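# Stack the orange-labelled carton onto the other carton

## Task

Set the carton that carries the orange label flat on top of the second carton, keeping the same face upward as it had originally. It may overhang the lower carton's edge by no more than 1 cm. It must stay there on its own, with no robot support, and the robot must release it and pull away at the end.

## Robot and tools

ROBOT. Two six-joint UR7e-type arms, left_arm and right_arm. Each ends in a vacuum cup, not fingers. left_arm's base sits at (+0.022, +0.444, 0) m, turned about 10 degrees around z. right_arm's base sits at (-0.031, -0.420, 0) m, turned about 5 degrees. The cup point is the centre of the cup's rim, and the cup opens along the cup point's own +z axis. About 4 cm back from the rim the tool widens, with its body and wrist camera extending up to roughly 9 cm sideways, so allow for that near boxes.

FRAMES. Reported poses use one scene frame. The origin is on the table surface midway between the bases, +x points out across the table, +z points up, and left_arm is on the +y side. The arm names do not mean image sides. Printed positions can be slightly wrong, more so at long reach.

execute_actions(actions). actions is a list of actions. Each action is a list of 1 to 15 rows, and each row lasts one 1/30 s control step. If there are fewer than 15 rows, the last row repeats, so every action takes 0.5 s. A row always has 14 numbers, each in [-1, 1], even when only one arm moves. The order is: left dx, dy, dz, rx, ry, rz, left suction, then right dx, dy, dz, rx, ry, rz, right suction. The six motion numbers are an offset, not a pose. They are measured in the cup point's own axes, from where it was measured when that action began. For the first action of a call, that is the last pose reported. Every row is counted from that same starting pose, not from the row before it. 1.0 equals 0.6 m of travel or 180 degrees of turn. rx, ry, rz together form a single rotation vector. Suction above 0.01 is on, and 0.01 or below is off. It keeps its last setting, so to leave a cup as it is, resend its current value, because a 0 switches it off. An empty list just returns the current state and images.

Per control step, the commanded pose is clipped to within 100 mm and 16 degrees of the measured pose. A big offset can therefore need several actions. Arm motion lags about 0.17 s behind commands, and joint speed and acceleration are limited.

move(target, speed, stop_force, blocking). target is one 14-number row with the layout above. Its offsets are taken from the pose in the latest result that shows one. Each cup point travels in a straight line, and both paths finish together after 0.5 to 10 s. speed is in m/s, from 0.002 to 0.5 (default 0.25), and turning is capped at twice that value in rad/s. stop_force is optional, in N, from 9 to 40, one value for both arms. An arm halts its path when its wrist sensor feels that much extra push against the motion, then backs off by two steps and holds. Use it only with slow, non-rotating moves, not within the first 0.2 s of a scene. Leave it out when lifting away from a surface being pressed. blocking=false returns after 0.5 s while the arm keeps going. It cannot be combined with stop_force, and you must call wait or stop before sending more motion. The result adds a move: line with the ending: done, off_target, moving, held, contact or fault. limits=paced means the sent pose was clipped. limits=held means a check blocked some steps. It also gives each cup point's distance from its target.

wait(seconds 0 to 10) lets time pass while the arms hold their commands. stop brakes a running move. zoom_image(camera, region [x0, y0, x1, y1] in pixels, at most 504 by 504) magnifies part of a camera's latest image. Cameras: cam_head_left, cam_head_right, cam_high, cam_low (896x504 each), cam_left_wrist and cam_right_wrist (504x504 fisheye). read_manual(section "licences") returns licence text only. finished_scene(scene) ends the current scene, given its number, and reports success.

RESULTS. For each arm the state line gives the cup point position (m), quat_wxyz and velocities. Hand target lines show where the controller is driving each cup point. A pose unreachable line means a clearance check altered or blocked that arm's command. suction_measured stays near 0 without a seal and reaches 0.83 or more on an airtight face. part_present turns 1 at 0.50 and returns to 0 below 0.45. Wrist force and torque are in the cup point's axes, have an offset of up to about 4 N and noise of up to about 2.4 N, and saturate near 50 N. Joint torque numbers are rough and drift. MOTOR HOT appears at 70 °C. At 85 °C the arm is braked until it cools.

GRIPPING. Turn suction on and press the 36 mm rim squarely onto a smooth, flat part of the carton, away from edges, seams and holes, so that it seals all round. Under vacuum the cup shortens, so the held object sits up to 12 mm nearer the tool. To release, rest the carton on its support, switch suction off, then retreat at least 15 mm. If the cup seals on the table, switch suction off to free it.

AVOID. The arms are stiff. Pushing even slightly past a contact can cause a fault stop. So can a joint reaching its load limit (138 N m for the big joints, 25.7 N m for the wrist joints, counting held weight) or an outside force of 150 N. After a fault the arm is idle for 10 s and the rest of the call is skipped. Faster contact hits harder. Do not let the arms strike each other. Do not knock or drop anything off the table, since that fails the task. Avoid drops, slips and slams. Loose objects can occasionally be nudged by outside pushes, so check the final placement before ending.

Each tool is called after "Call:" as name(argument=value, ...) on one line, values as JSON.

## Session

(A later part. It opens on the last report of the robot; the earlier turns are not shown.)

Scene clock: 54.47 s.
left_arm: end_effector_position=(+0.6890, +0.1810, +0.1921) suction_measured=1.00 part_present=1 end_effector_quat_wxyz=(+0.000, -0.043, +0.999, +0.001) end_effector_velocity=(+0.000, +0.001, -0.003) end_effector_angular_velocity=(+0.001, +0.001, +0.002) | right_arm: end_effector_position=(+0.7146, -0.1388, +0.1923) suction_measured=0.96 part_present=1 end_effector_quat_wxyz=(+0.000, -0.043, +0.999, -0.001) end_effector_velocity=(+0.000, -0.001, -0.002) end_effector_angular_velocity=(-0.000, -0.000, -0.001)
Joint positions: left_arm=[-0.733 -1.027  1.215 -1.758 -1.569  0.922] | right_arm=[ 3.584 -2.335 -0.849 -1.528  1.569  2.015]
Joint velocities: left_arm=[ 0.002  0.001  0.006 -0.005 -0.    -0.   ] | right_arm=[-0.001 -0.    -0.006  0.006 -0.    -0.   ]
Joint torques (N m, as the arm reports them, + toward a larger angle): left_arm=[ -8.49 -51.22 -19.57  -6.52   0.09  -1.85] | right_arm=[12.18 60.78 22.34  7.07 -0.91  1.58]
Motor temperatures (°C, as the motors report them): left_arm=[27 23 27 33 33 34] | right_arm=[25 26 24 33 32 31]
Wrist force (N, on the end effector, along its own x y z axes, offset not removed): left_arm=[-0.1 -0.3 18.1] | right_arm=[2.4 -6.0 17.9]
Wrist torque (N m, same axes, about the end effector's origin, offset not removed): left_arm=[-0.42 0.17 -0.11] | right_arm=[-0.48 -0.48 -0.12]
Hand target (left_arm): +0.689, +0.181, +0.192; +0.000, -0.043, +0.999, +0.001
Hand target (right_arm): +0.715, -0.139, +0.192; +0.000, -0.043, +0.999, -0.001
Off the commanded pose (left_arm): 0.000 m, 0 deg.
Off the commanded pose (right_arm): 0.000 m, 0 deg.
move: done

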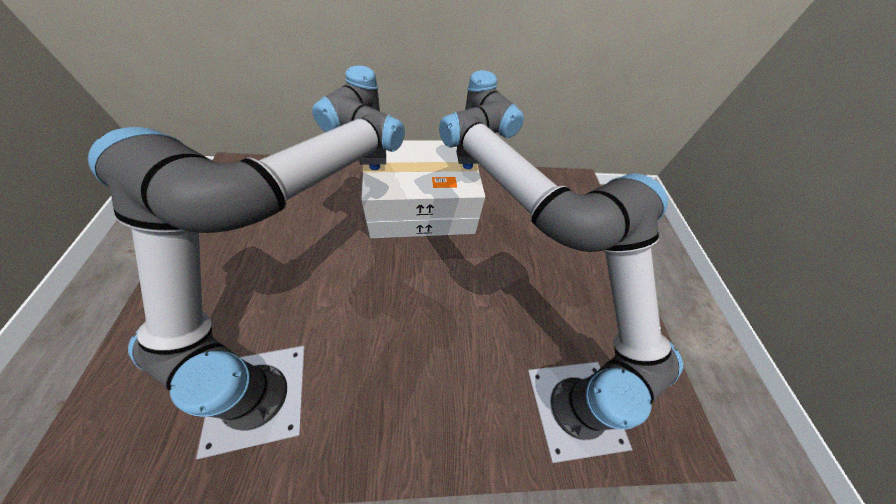

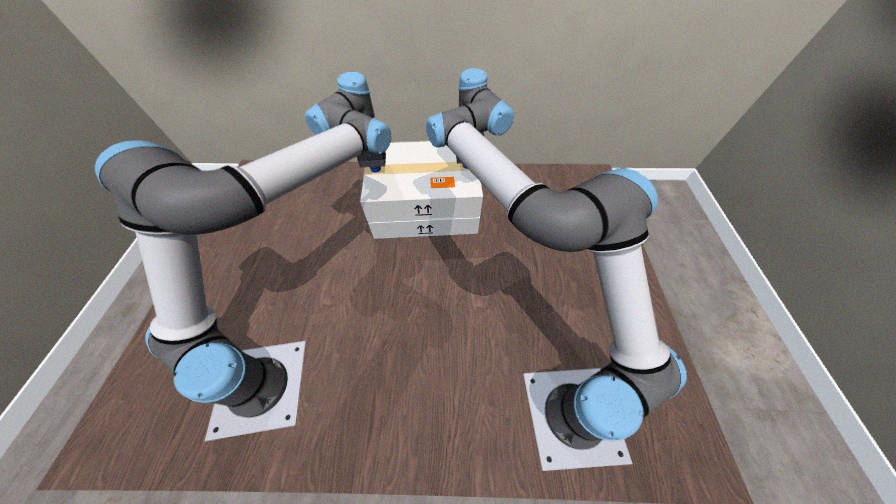

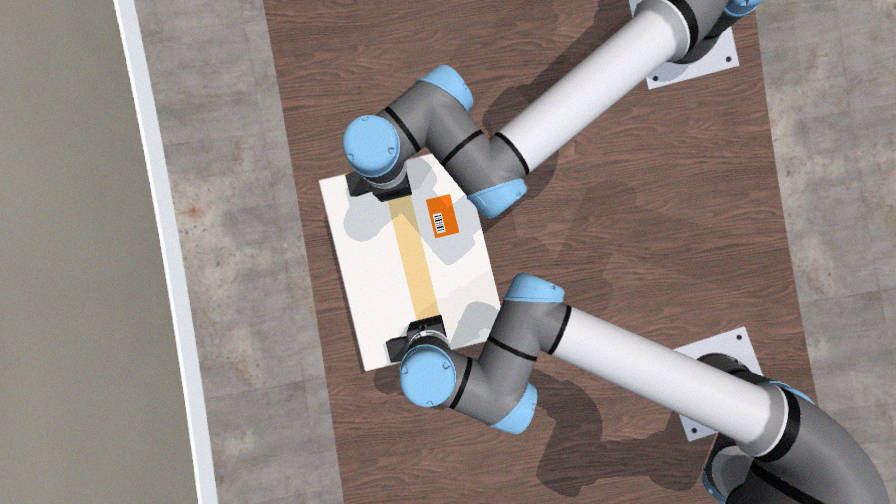

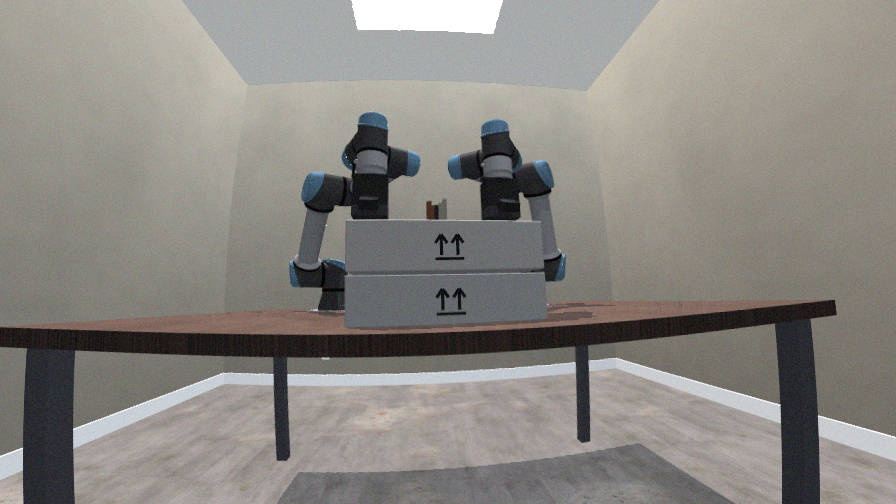

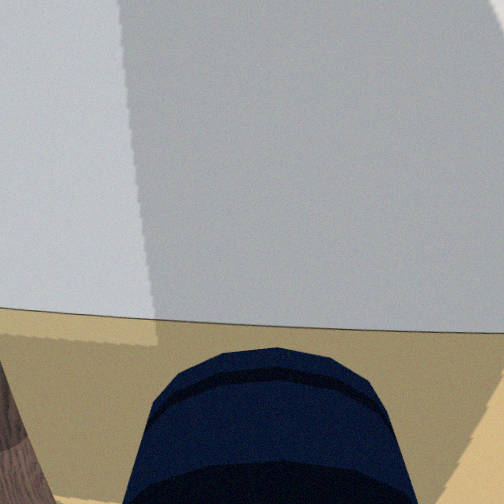

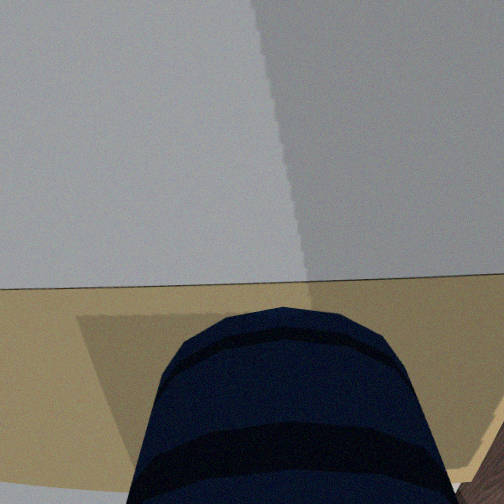

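Call:
move(target=[0,0,0.025,0,0,0,1,0,0,0.025,0,0,0,1], speed=0.004, stop_force=10)

Call:
zoom_image(camera="cam_low", region=[330,200,570,340])

Call:
zoom_image(camera="cam_head_left", region=[350,140,500,250])

Scene clock: 60.63 s.
left_arm: end_effector_position=(+0.6890, +0.1810, +0.1827) suction_measured=1.00 part_present=1 end_effector_quat_wxyz=(+0.000, -0.043, +0.999, +0.001) end_effector_velocity=(-0.001, +0.000, +0.001) end_effector_angular_velocity=(+0.002, +0.003, -0.000) | right_arm: end_effector_position=(+0.7146, -0.1387, +0.1844) suction_measured=0.96 part_present=1 end_effector_quat_wxyz=(+0.000, -0.043, +0.999, -0.001) end_effector_velocity=(+0.000, -0.000, +0.000) end_effector_angular_velocity=(+0.000, -0.000, -0.001)
Joint positions: left_arm=[-0.733 -1.022  1.233 -1.78  -1.569  0.922] | right_arm=[ 3.584 -2.336 -0.867 -1.509  1.569  2.015]
Joint velocities: left_arm=[-0.001 -0.    -0.002  0.006 -0.    -0.001] | right_arm=[-0.    -0.     0.    -0.    -0.     0.001]
Joint torques (N m, as the arm reports them, + toward a larger angle): left_arm=[ -5.39 -43.67 -29.78  -1.6   -2.96  -1.04] | right_arm=[ 4.77 55.07 44.05  0.81 -1.24  0.99]
Motor temperatures (°C, as the motors report them): left_arm=[27 23 27 33 33 34] | right_arm=[25 26 24 33 32 31]
Wrist force (N, on the end effector, along its own x y z axes, offset not removed): left_arm=[2.7 4.4 -1.0] | right_arm=[-4.2 -2.4 8.9]
Wrist torque (N m, same axes, about the end effector's origin, offset not removed): left_arm=[-0.47 -0.14 -0.18] | right_arm=[-0.16 0.36 -0.20]
Hand target (left_arm): +0.689, +0.181, +0.183; +0.000, -0.043, +0.999, +0.001
Hand target (right_arm): +0.715, -0.139, +0.185; +0.000, -0.043, +0.999, -0.001
Off the commanded pose (left_arm): 0.006 m, 0 deg.
Off the commanded pose (right_arm): 0.007 m, 0 deg.
move: contact (left_arm, right_arm)

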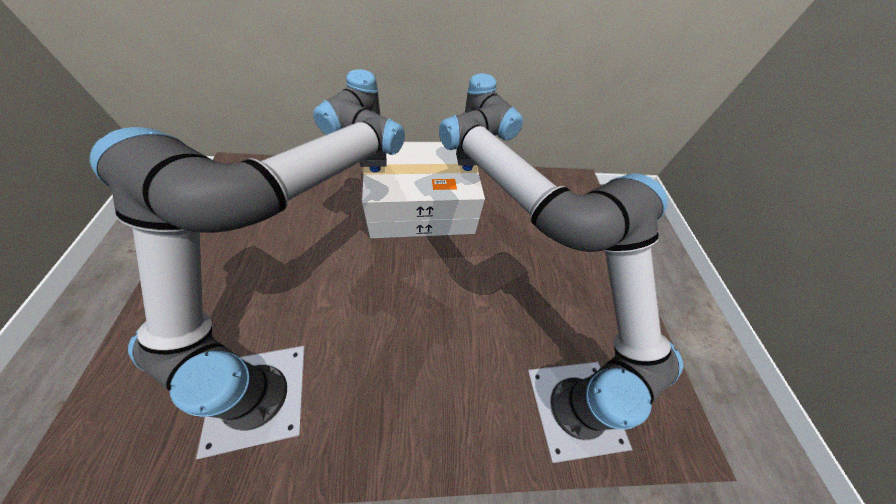

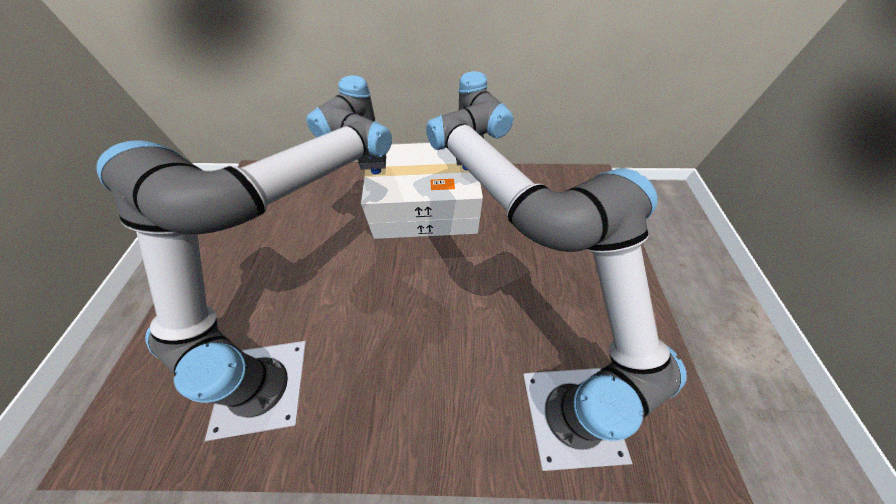

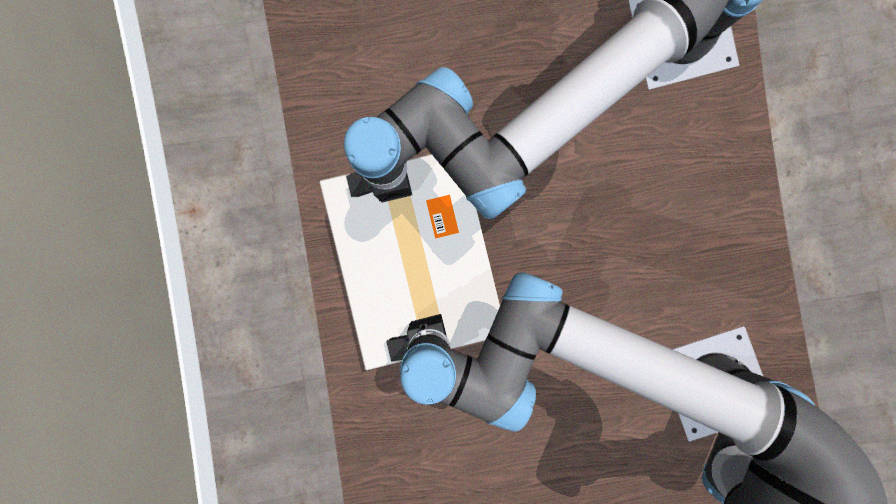

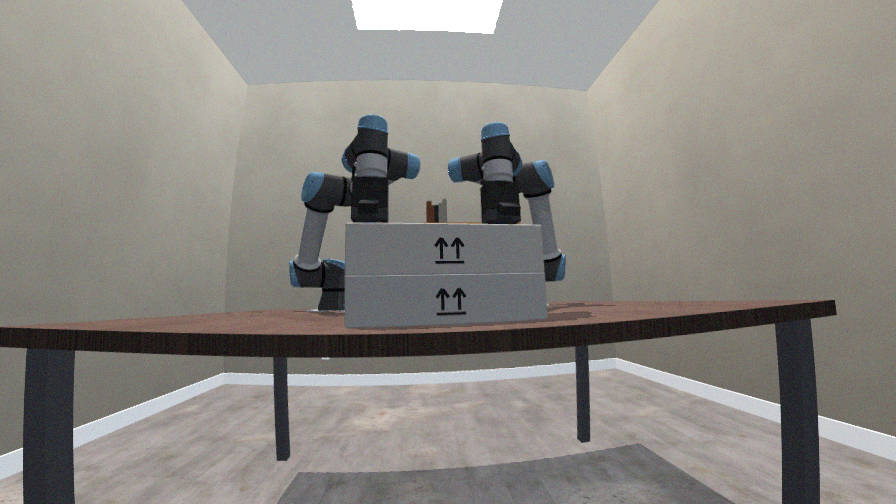

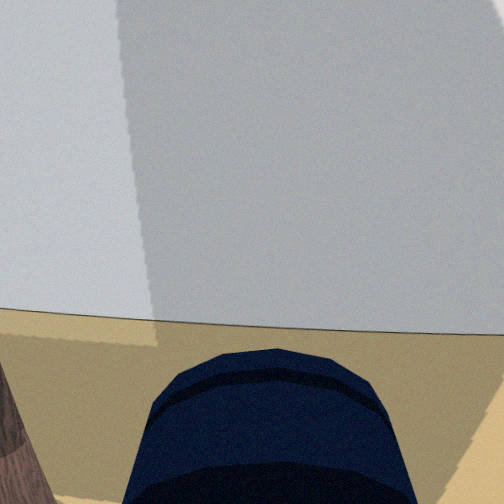

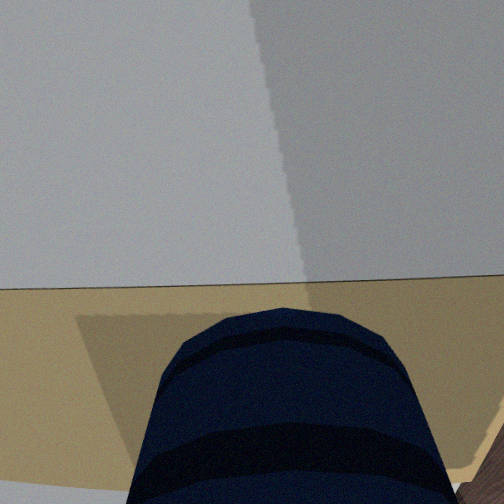

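Region (330, 200, 570, 340) of cam_low's 896x504 image, scaled by 2.100, with more detail than that image has; it fills the top 294 rows of this view, and the rest is white.

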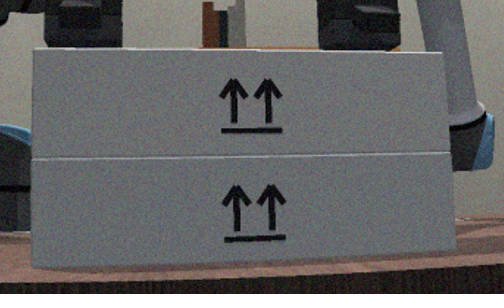

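Region (350, 140, 500, 250) of cam_head_left's 896x504 image, scaled by 3.360, with more detail than that image has; it fills the top 370 rows of this view, and the rest is white.

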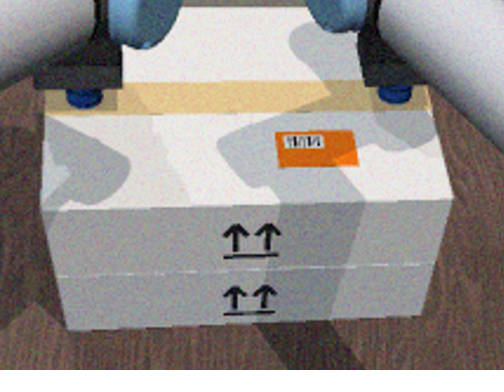

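Flush.

Call:
execute_actions(actions=[[[0,0,0,0,0,0,0,0,0,0,0,0,0,0]]])

Call:
move(target=[0,0,-0.07,0,0,0,0,0,0,-0.07,0,0,0,0], speed=0.1)

Call:
move(target=[0.4,0.35,-0.15,0,0,0,0,0.4,-0.35,-0.15,0,0,0,0], speed=0.3)

Scene clock: 64.83 s.
left_arm: end_effector_position=(+0.6890, +0.1809, +0.1830) suction_measured=0.00 part_present=0 end_effector_quat_wxyz=(+0.000, -0.043, +0.999, +0.001) end_effector_velocity=(+0.001, +0.001, +0.000) end_effector_angular_velocity=(+0.000, -0.001, +0.001) | right_arm: end_effector_position=(+0.7146, -0.1387, +0.1846) suction_measured=0.00 part_present=0 end_effector_quat_wxyz=(+0.001, -0.043, +0.999, -0.000) end_effector_velocity=(-0.001, +0.001, -0.001) end_effector_angular_velocity=(-0.001, +0.002, +0.000)
Joint positions: left_arm=[-0.733 -1.023  1.232 -1.78  -1.57   0.922] | right_arm=[ 3.584 -2.336 -0.867 -1.509  1.569  2.015]
Joint velocities: left_arm=[ 0.001  0.001 -0.001 -0.     0.001 -0.   ] | right_arm=[ 0.001 -0.001 -0.001 -0.     0.     0.001]
Joint torques (N m, as the arm reports them, + toward a larger angle): left_arm=[ -1.2  -26.32  -6.54  -3.17   1.94  -0.84] | right_arm=[ 4.97 33.07  5.31 -1.37 -0.25  1.06]
Motor temperatures (°C, as the motors report them): left_arm=[27 23 27 33 33 34] | right_arm=[25 26 24 33 32 31]
Wrist force (N, on the end effector, along its own x y z axes, offset not removed): left_arm=[0.8 -4.6 -13.9] | right_arm=[-2.2 -2.2 -15.1]
Wrist torque (N m, same axes, about the end effector's origin, offset not removed): left_arm=[-0.56 -0.13 -0.08] | right_arm=[-0.73 0.28 0.01]
Hand target (left_arm): +0.689, +0.181, +0.183; +0.000, -0.043, +0.999, +0.001
Hand target (right_arm): +0.715, -0.139, +0.184; +0.000, -0.043, +0.999, -0.001
Off the commanded pose (left_arm): 0.000 m, 0 deg.
Off the commanded pose (right_arm): 0.000 m, 0 deg.

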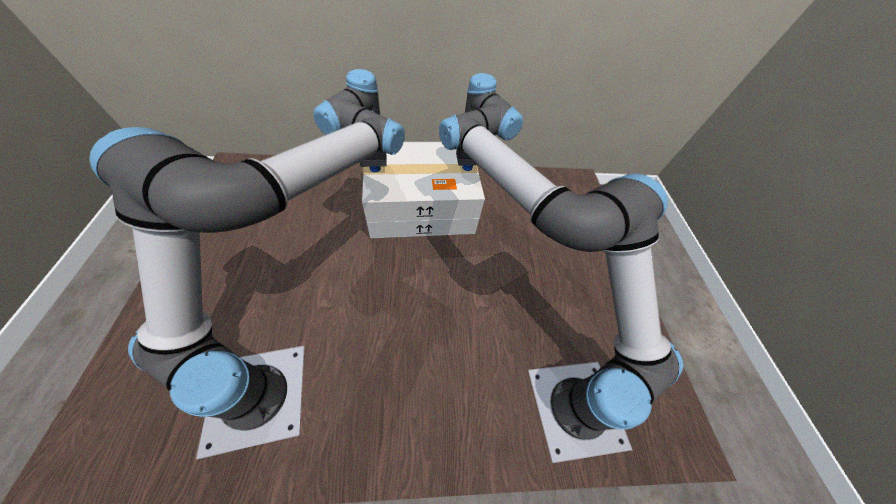

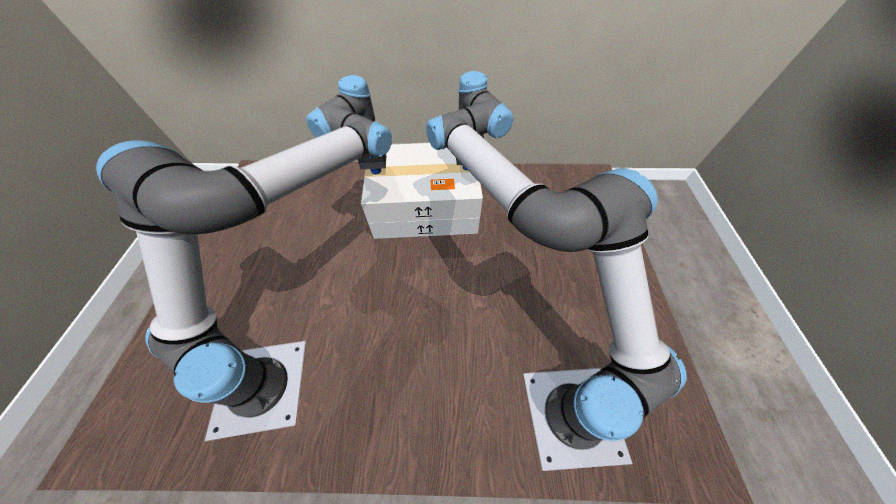

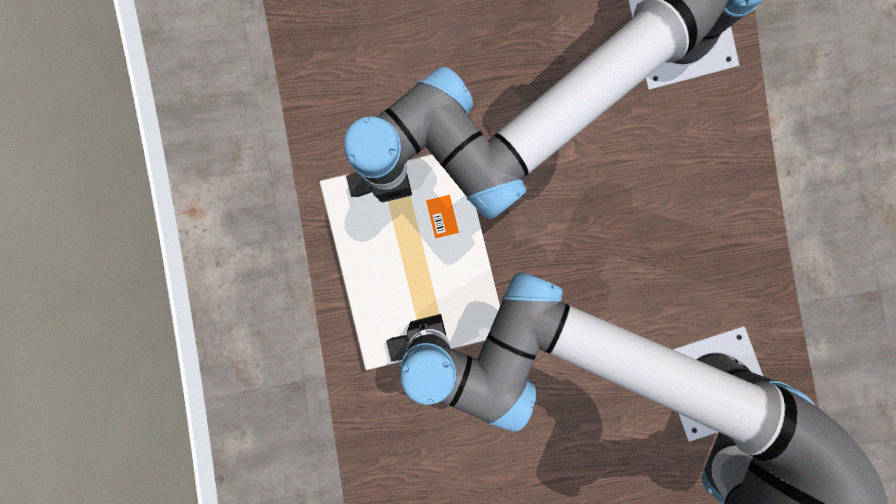

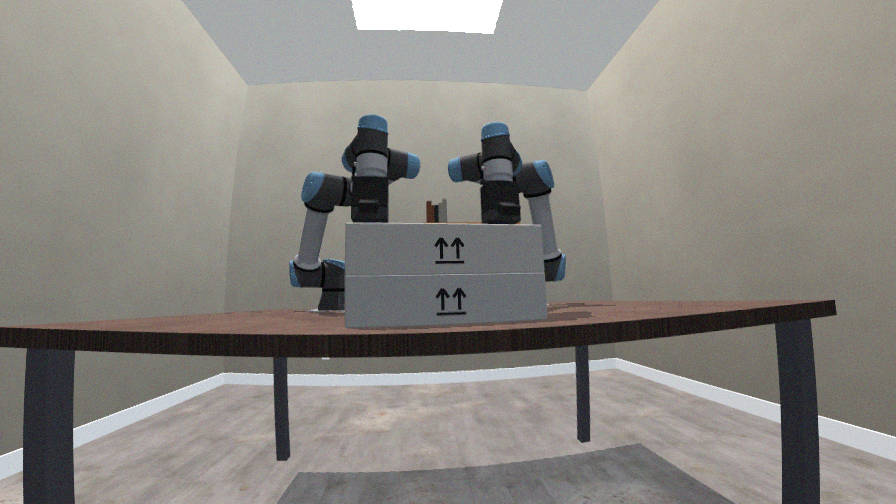

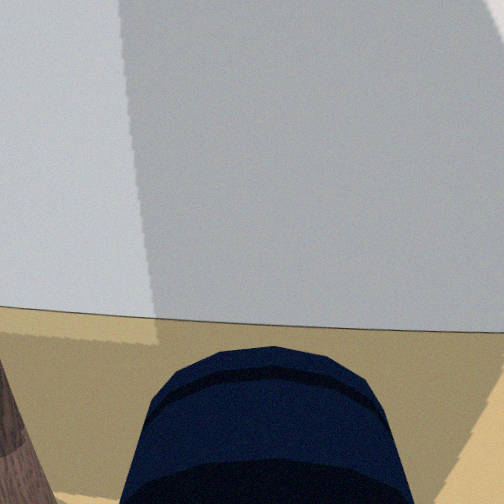

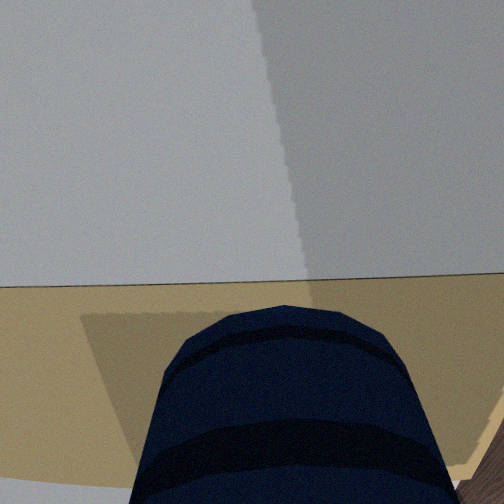

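Scene clock: 65.77 s.
left_arm: end_effector_position=(+0.6891, +0.1809, +0.2246) suction_measured=0.00 part_present=0 end_effector_quat_wxyz=(+0.000, -0.043, +0.999, +0.001) end_effector_velocity=(+0.000, +0.001, +0.001) end_effector_angular_velocity=(+0.002, +0.002, +0.001) | right_arm: end_effector_position=(+0.7146, -0.1388, +0.2263) suction_measured=0.00 part_present=0 end_effector_quat_wxyz=(+0.001, -0.043, +0.999, -0.000) end_effector_velocity=(+0.000, -0.000, +0.002) end_effector_angular_velocity=(-0.000, +0.001, +0.000)
Joint positions: left_arm=[-0.733 -1.04   1.151 -1.682 -1.569  0.922] | right_arm=[ 3.584 -2.334 -0.763 -1.614  1.569  2.015]
Joint velocities: left_arm=[ 0.001  0.001 -0.005  0.007  0.001  0.   ] | right_arm=[-0.    -0.002  0.01  -0.009  0.    -0.001]
Joint torques (N m, as the arm reports them, + toward a larger angle): left_arm=[ -1.44 -60.98 -27.75  -0.19  -0.96  -1.16] | right_arm=[11.45 47.89 37.67  0.21  1.46  0.97]
Motor temperatures (°C, as the motors report them): left_arm=[27 23 27 33 33 34] | right_arm=[25 26 24 33 32 31]
Wrist force (N, on the end effector, along its own x y z axes, offset not removed): left_arm=[0.9 -2.9 1.7] | right_arm=[-3.3 0.7 -1.6]
Wrist torque (N m, same axes, about the end effector's origin, offset not removed): left_arm=[-0.52 -0.15 -0.14] | right_arm=[0.31 0.47 -0.25]
Hand target (left_arm): +0.689, +0.181, +0.225; +0.000, -0.043, +0.999, +0.001
Hand target (right_arm): +0.715, -0.139, +0.227; +0.001, -0.043, +0.999, -0.000
Off the commanded pose (left_arm): 0.000 m, 0 deg.
Off the commanded pose (right_arm): 0.000 m, 0 deg.
move: done

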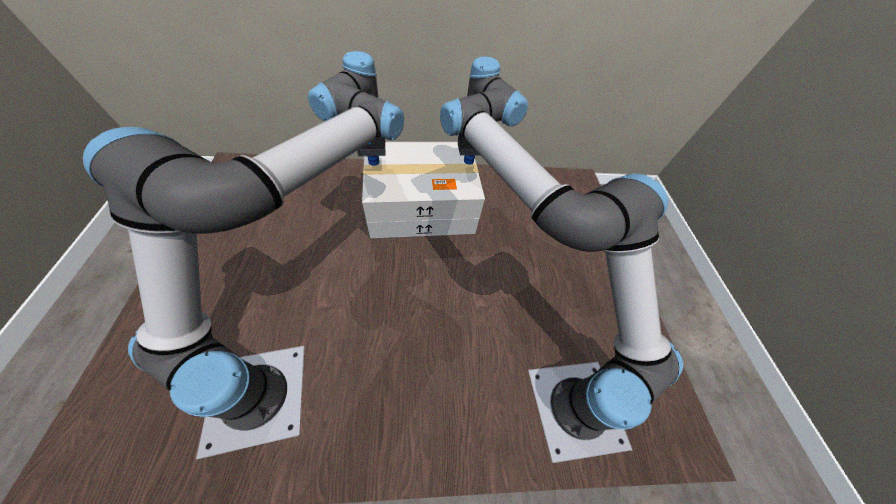

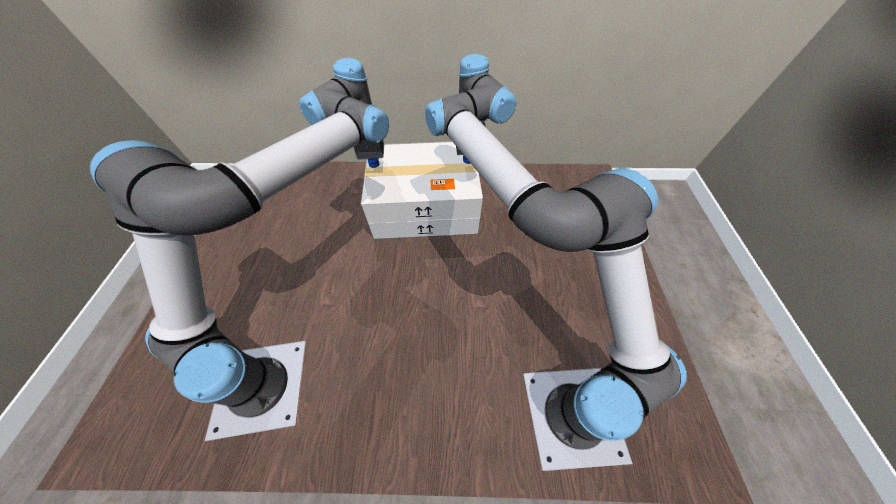

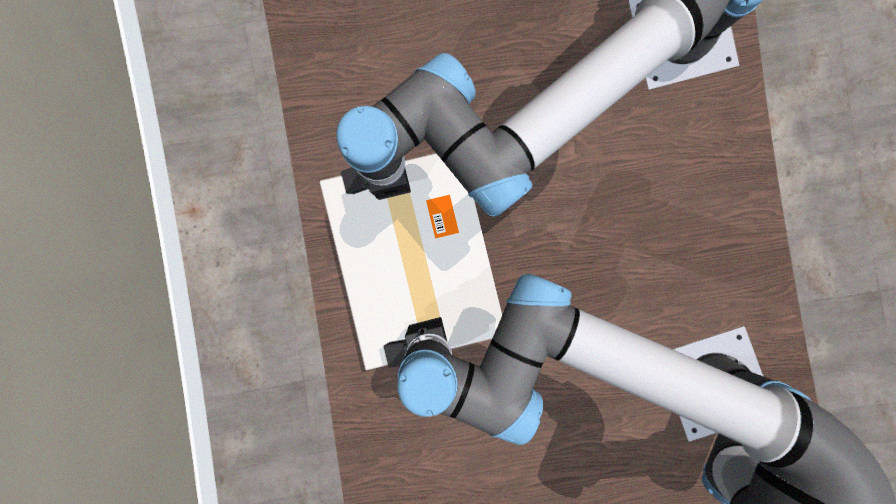

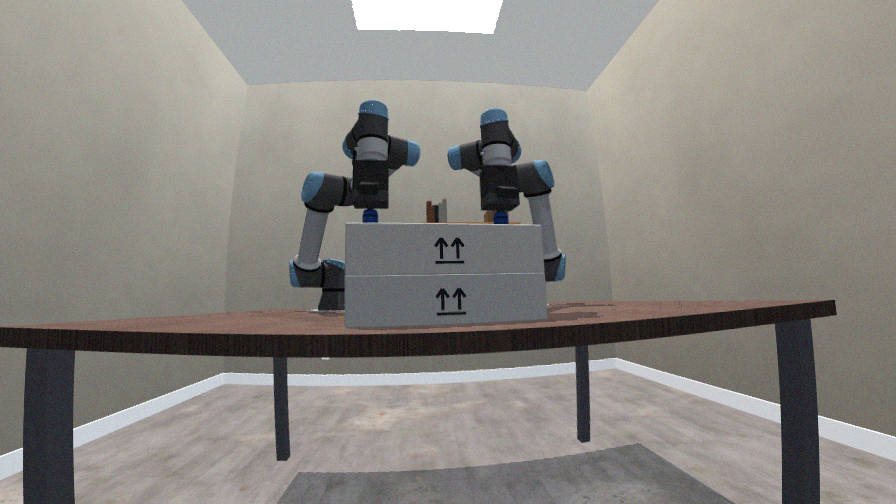

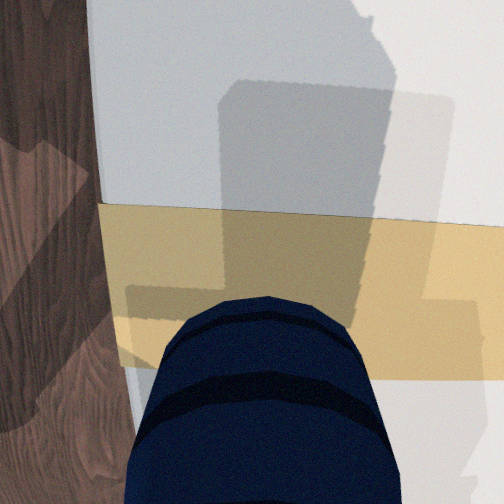

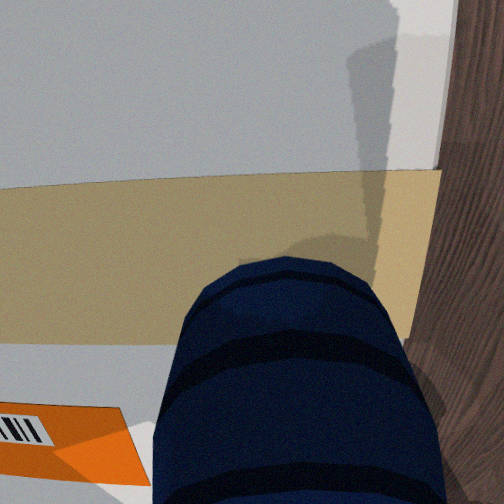

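Scene clock: 67.60 s.
left_arm: end_effector_position=(+0.4322, +0.3694, +0.3146) suction_measured=0.00 part_present=0 end_effector_quat_wxyz=(+0.000, -0.043, +0.999, +0.001) end_effector_velocity=(-0.002, +0.002, +0.001) end_effector_angular_velocity=(+0.000, -0.000, +0.001) | right_arm: end_effector_position=(+0.4932, -0.3682, +0.3159) suction_measured=0.00 part_present=0 end_effector_quat_wxyz=(+0.000, -0.043, +0.999, -0.001) end_effector_velocity=(-0.002, -0.002, +0.000) end_effector_angular_velocity=(+0.000, +0.000, +0.000)
Joint positions: left_arm=[-0.677 -1.8    1.803 -1.574 -1.569  0.979] | right_arm=[ 3.409 -1.612 -1.557 -1.543  1.57   1.84 ]
Joint velocities: left_arm=[ 0.002 -0.005  0.002  0.003  0.     0.001] | right_arm=[-0.002  0.004 -0.003 -0.001  0.    -0.003]
Joint torques (N m, as the arm reports them, + toward a larger angle): left_arm=[  7.82 -23.87 -15.28  -0.31   1.82   2.57] | right_arm=[-11.79  38.07  10.88   0.14   1.25  -1.22]
Motor temperatures (°C, as the motors report them): left_arm=[27 23 27 33 33 34] | right_arm=[25 26 24 33 32 31]
Wrist force (N, on the end effector, along its own x y z axes, offset not removed): left_arm=[1.0 -3.3 2.4] | right_arm=[-3.6 0.0 0.1]
Wrist torque (N m, same axes, about the end effector's origin, offset not removed): left_arm=[-0.60 -0.06 -0.08] | right_arm=[0.11 0.50 -0.33]
Hand target (left_arm): +0.432, +0.370, +0.315; +0.000, -0.043, +0.999, +0.001
Hand target (right_arm): +0.493, -0.368, +0.316; +0.001, -0.043, +0.999, -0.000
Off the commanded pose (left_arm): 0.000 m, 0 deg.
Off the commanded pose (right_arm): 0.000 m, 0 deg.
move: done

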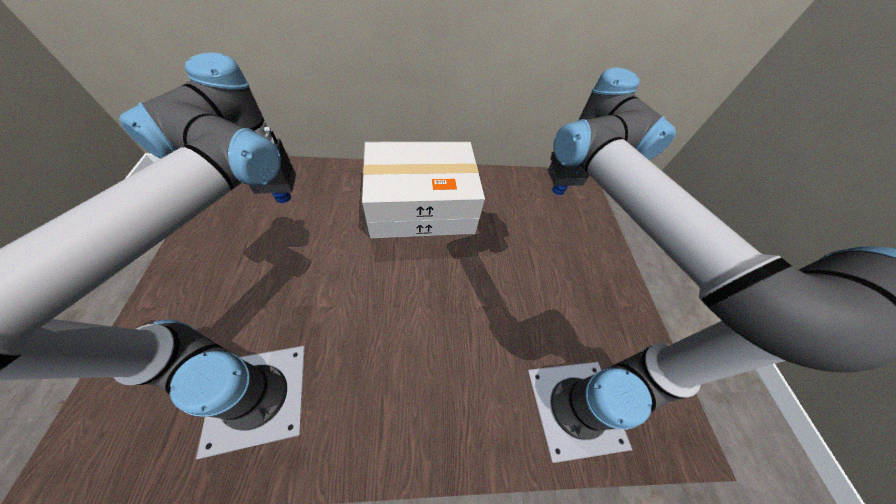

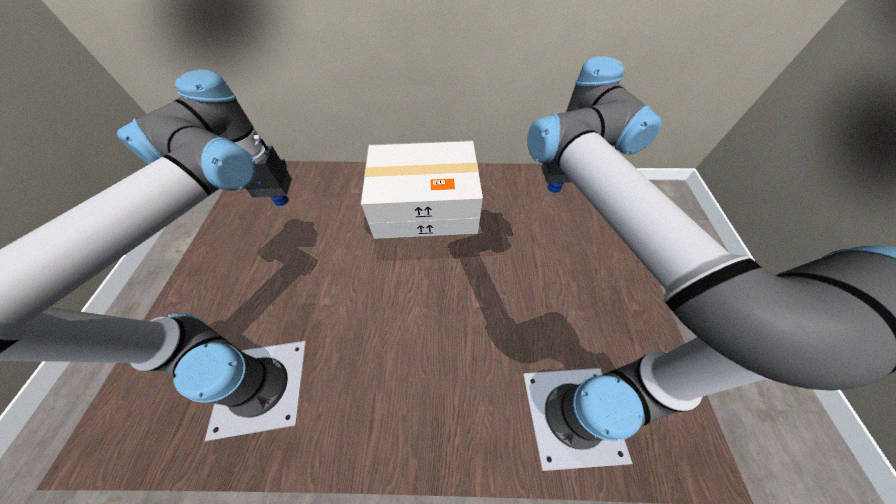

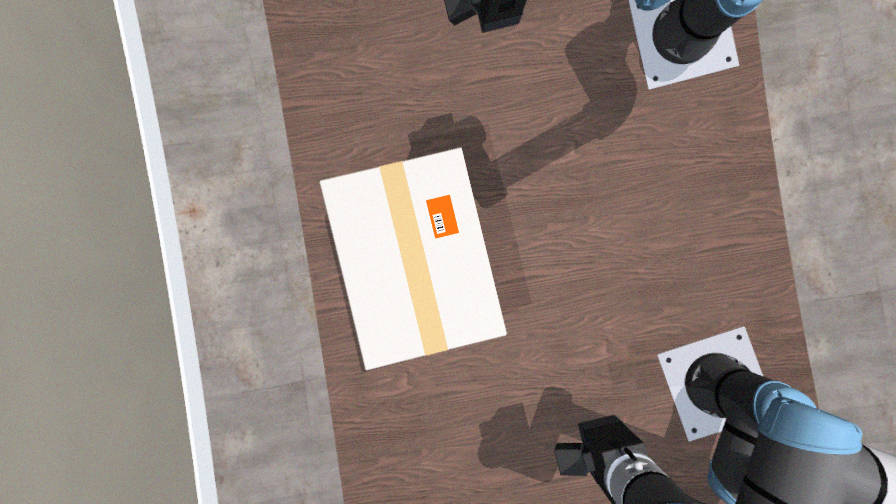

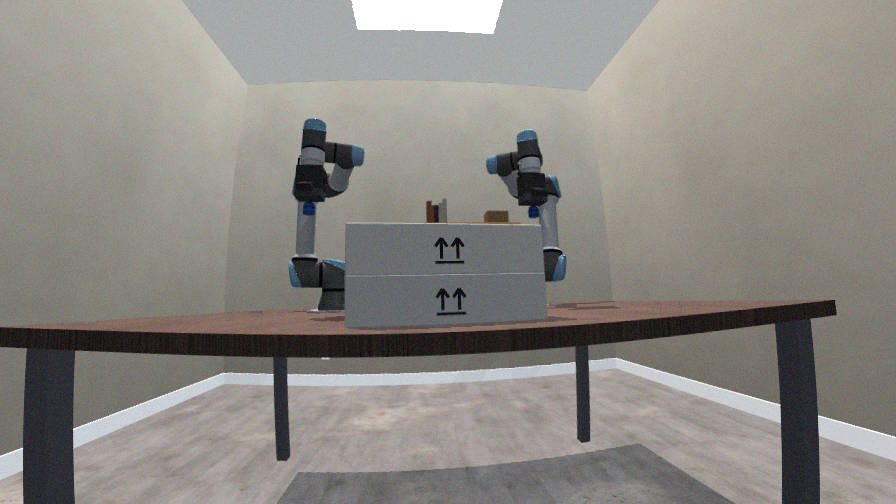

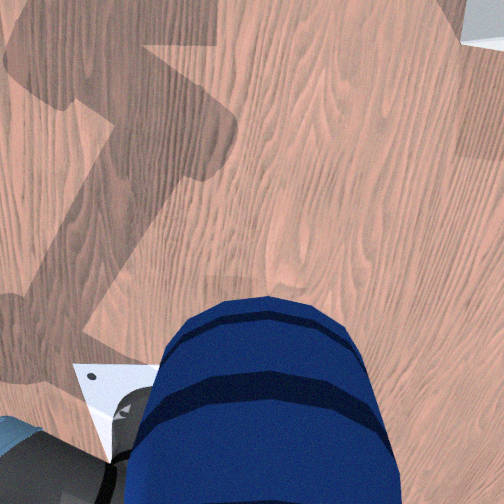

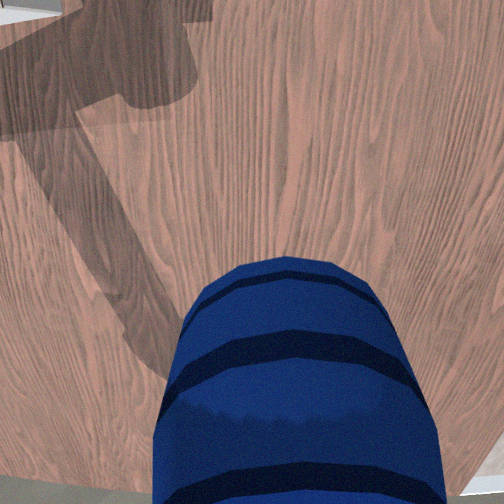

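Call:
finished_scene(scene=2)

The scene is finished: the task was done.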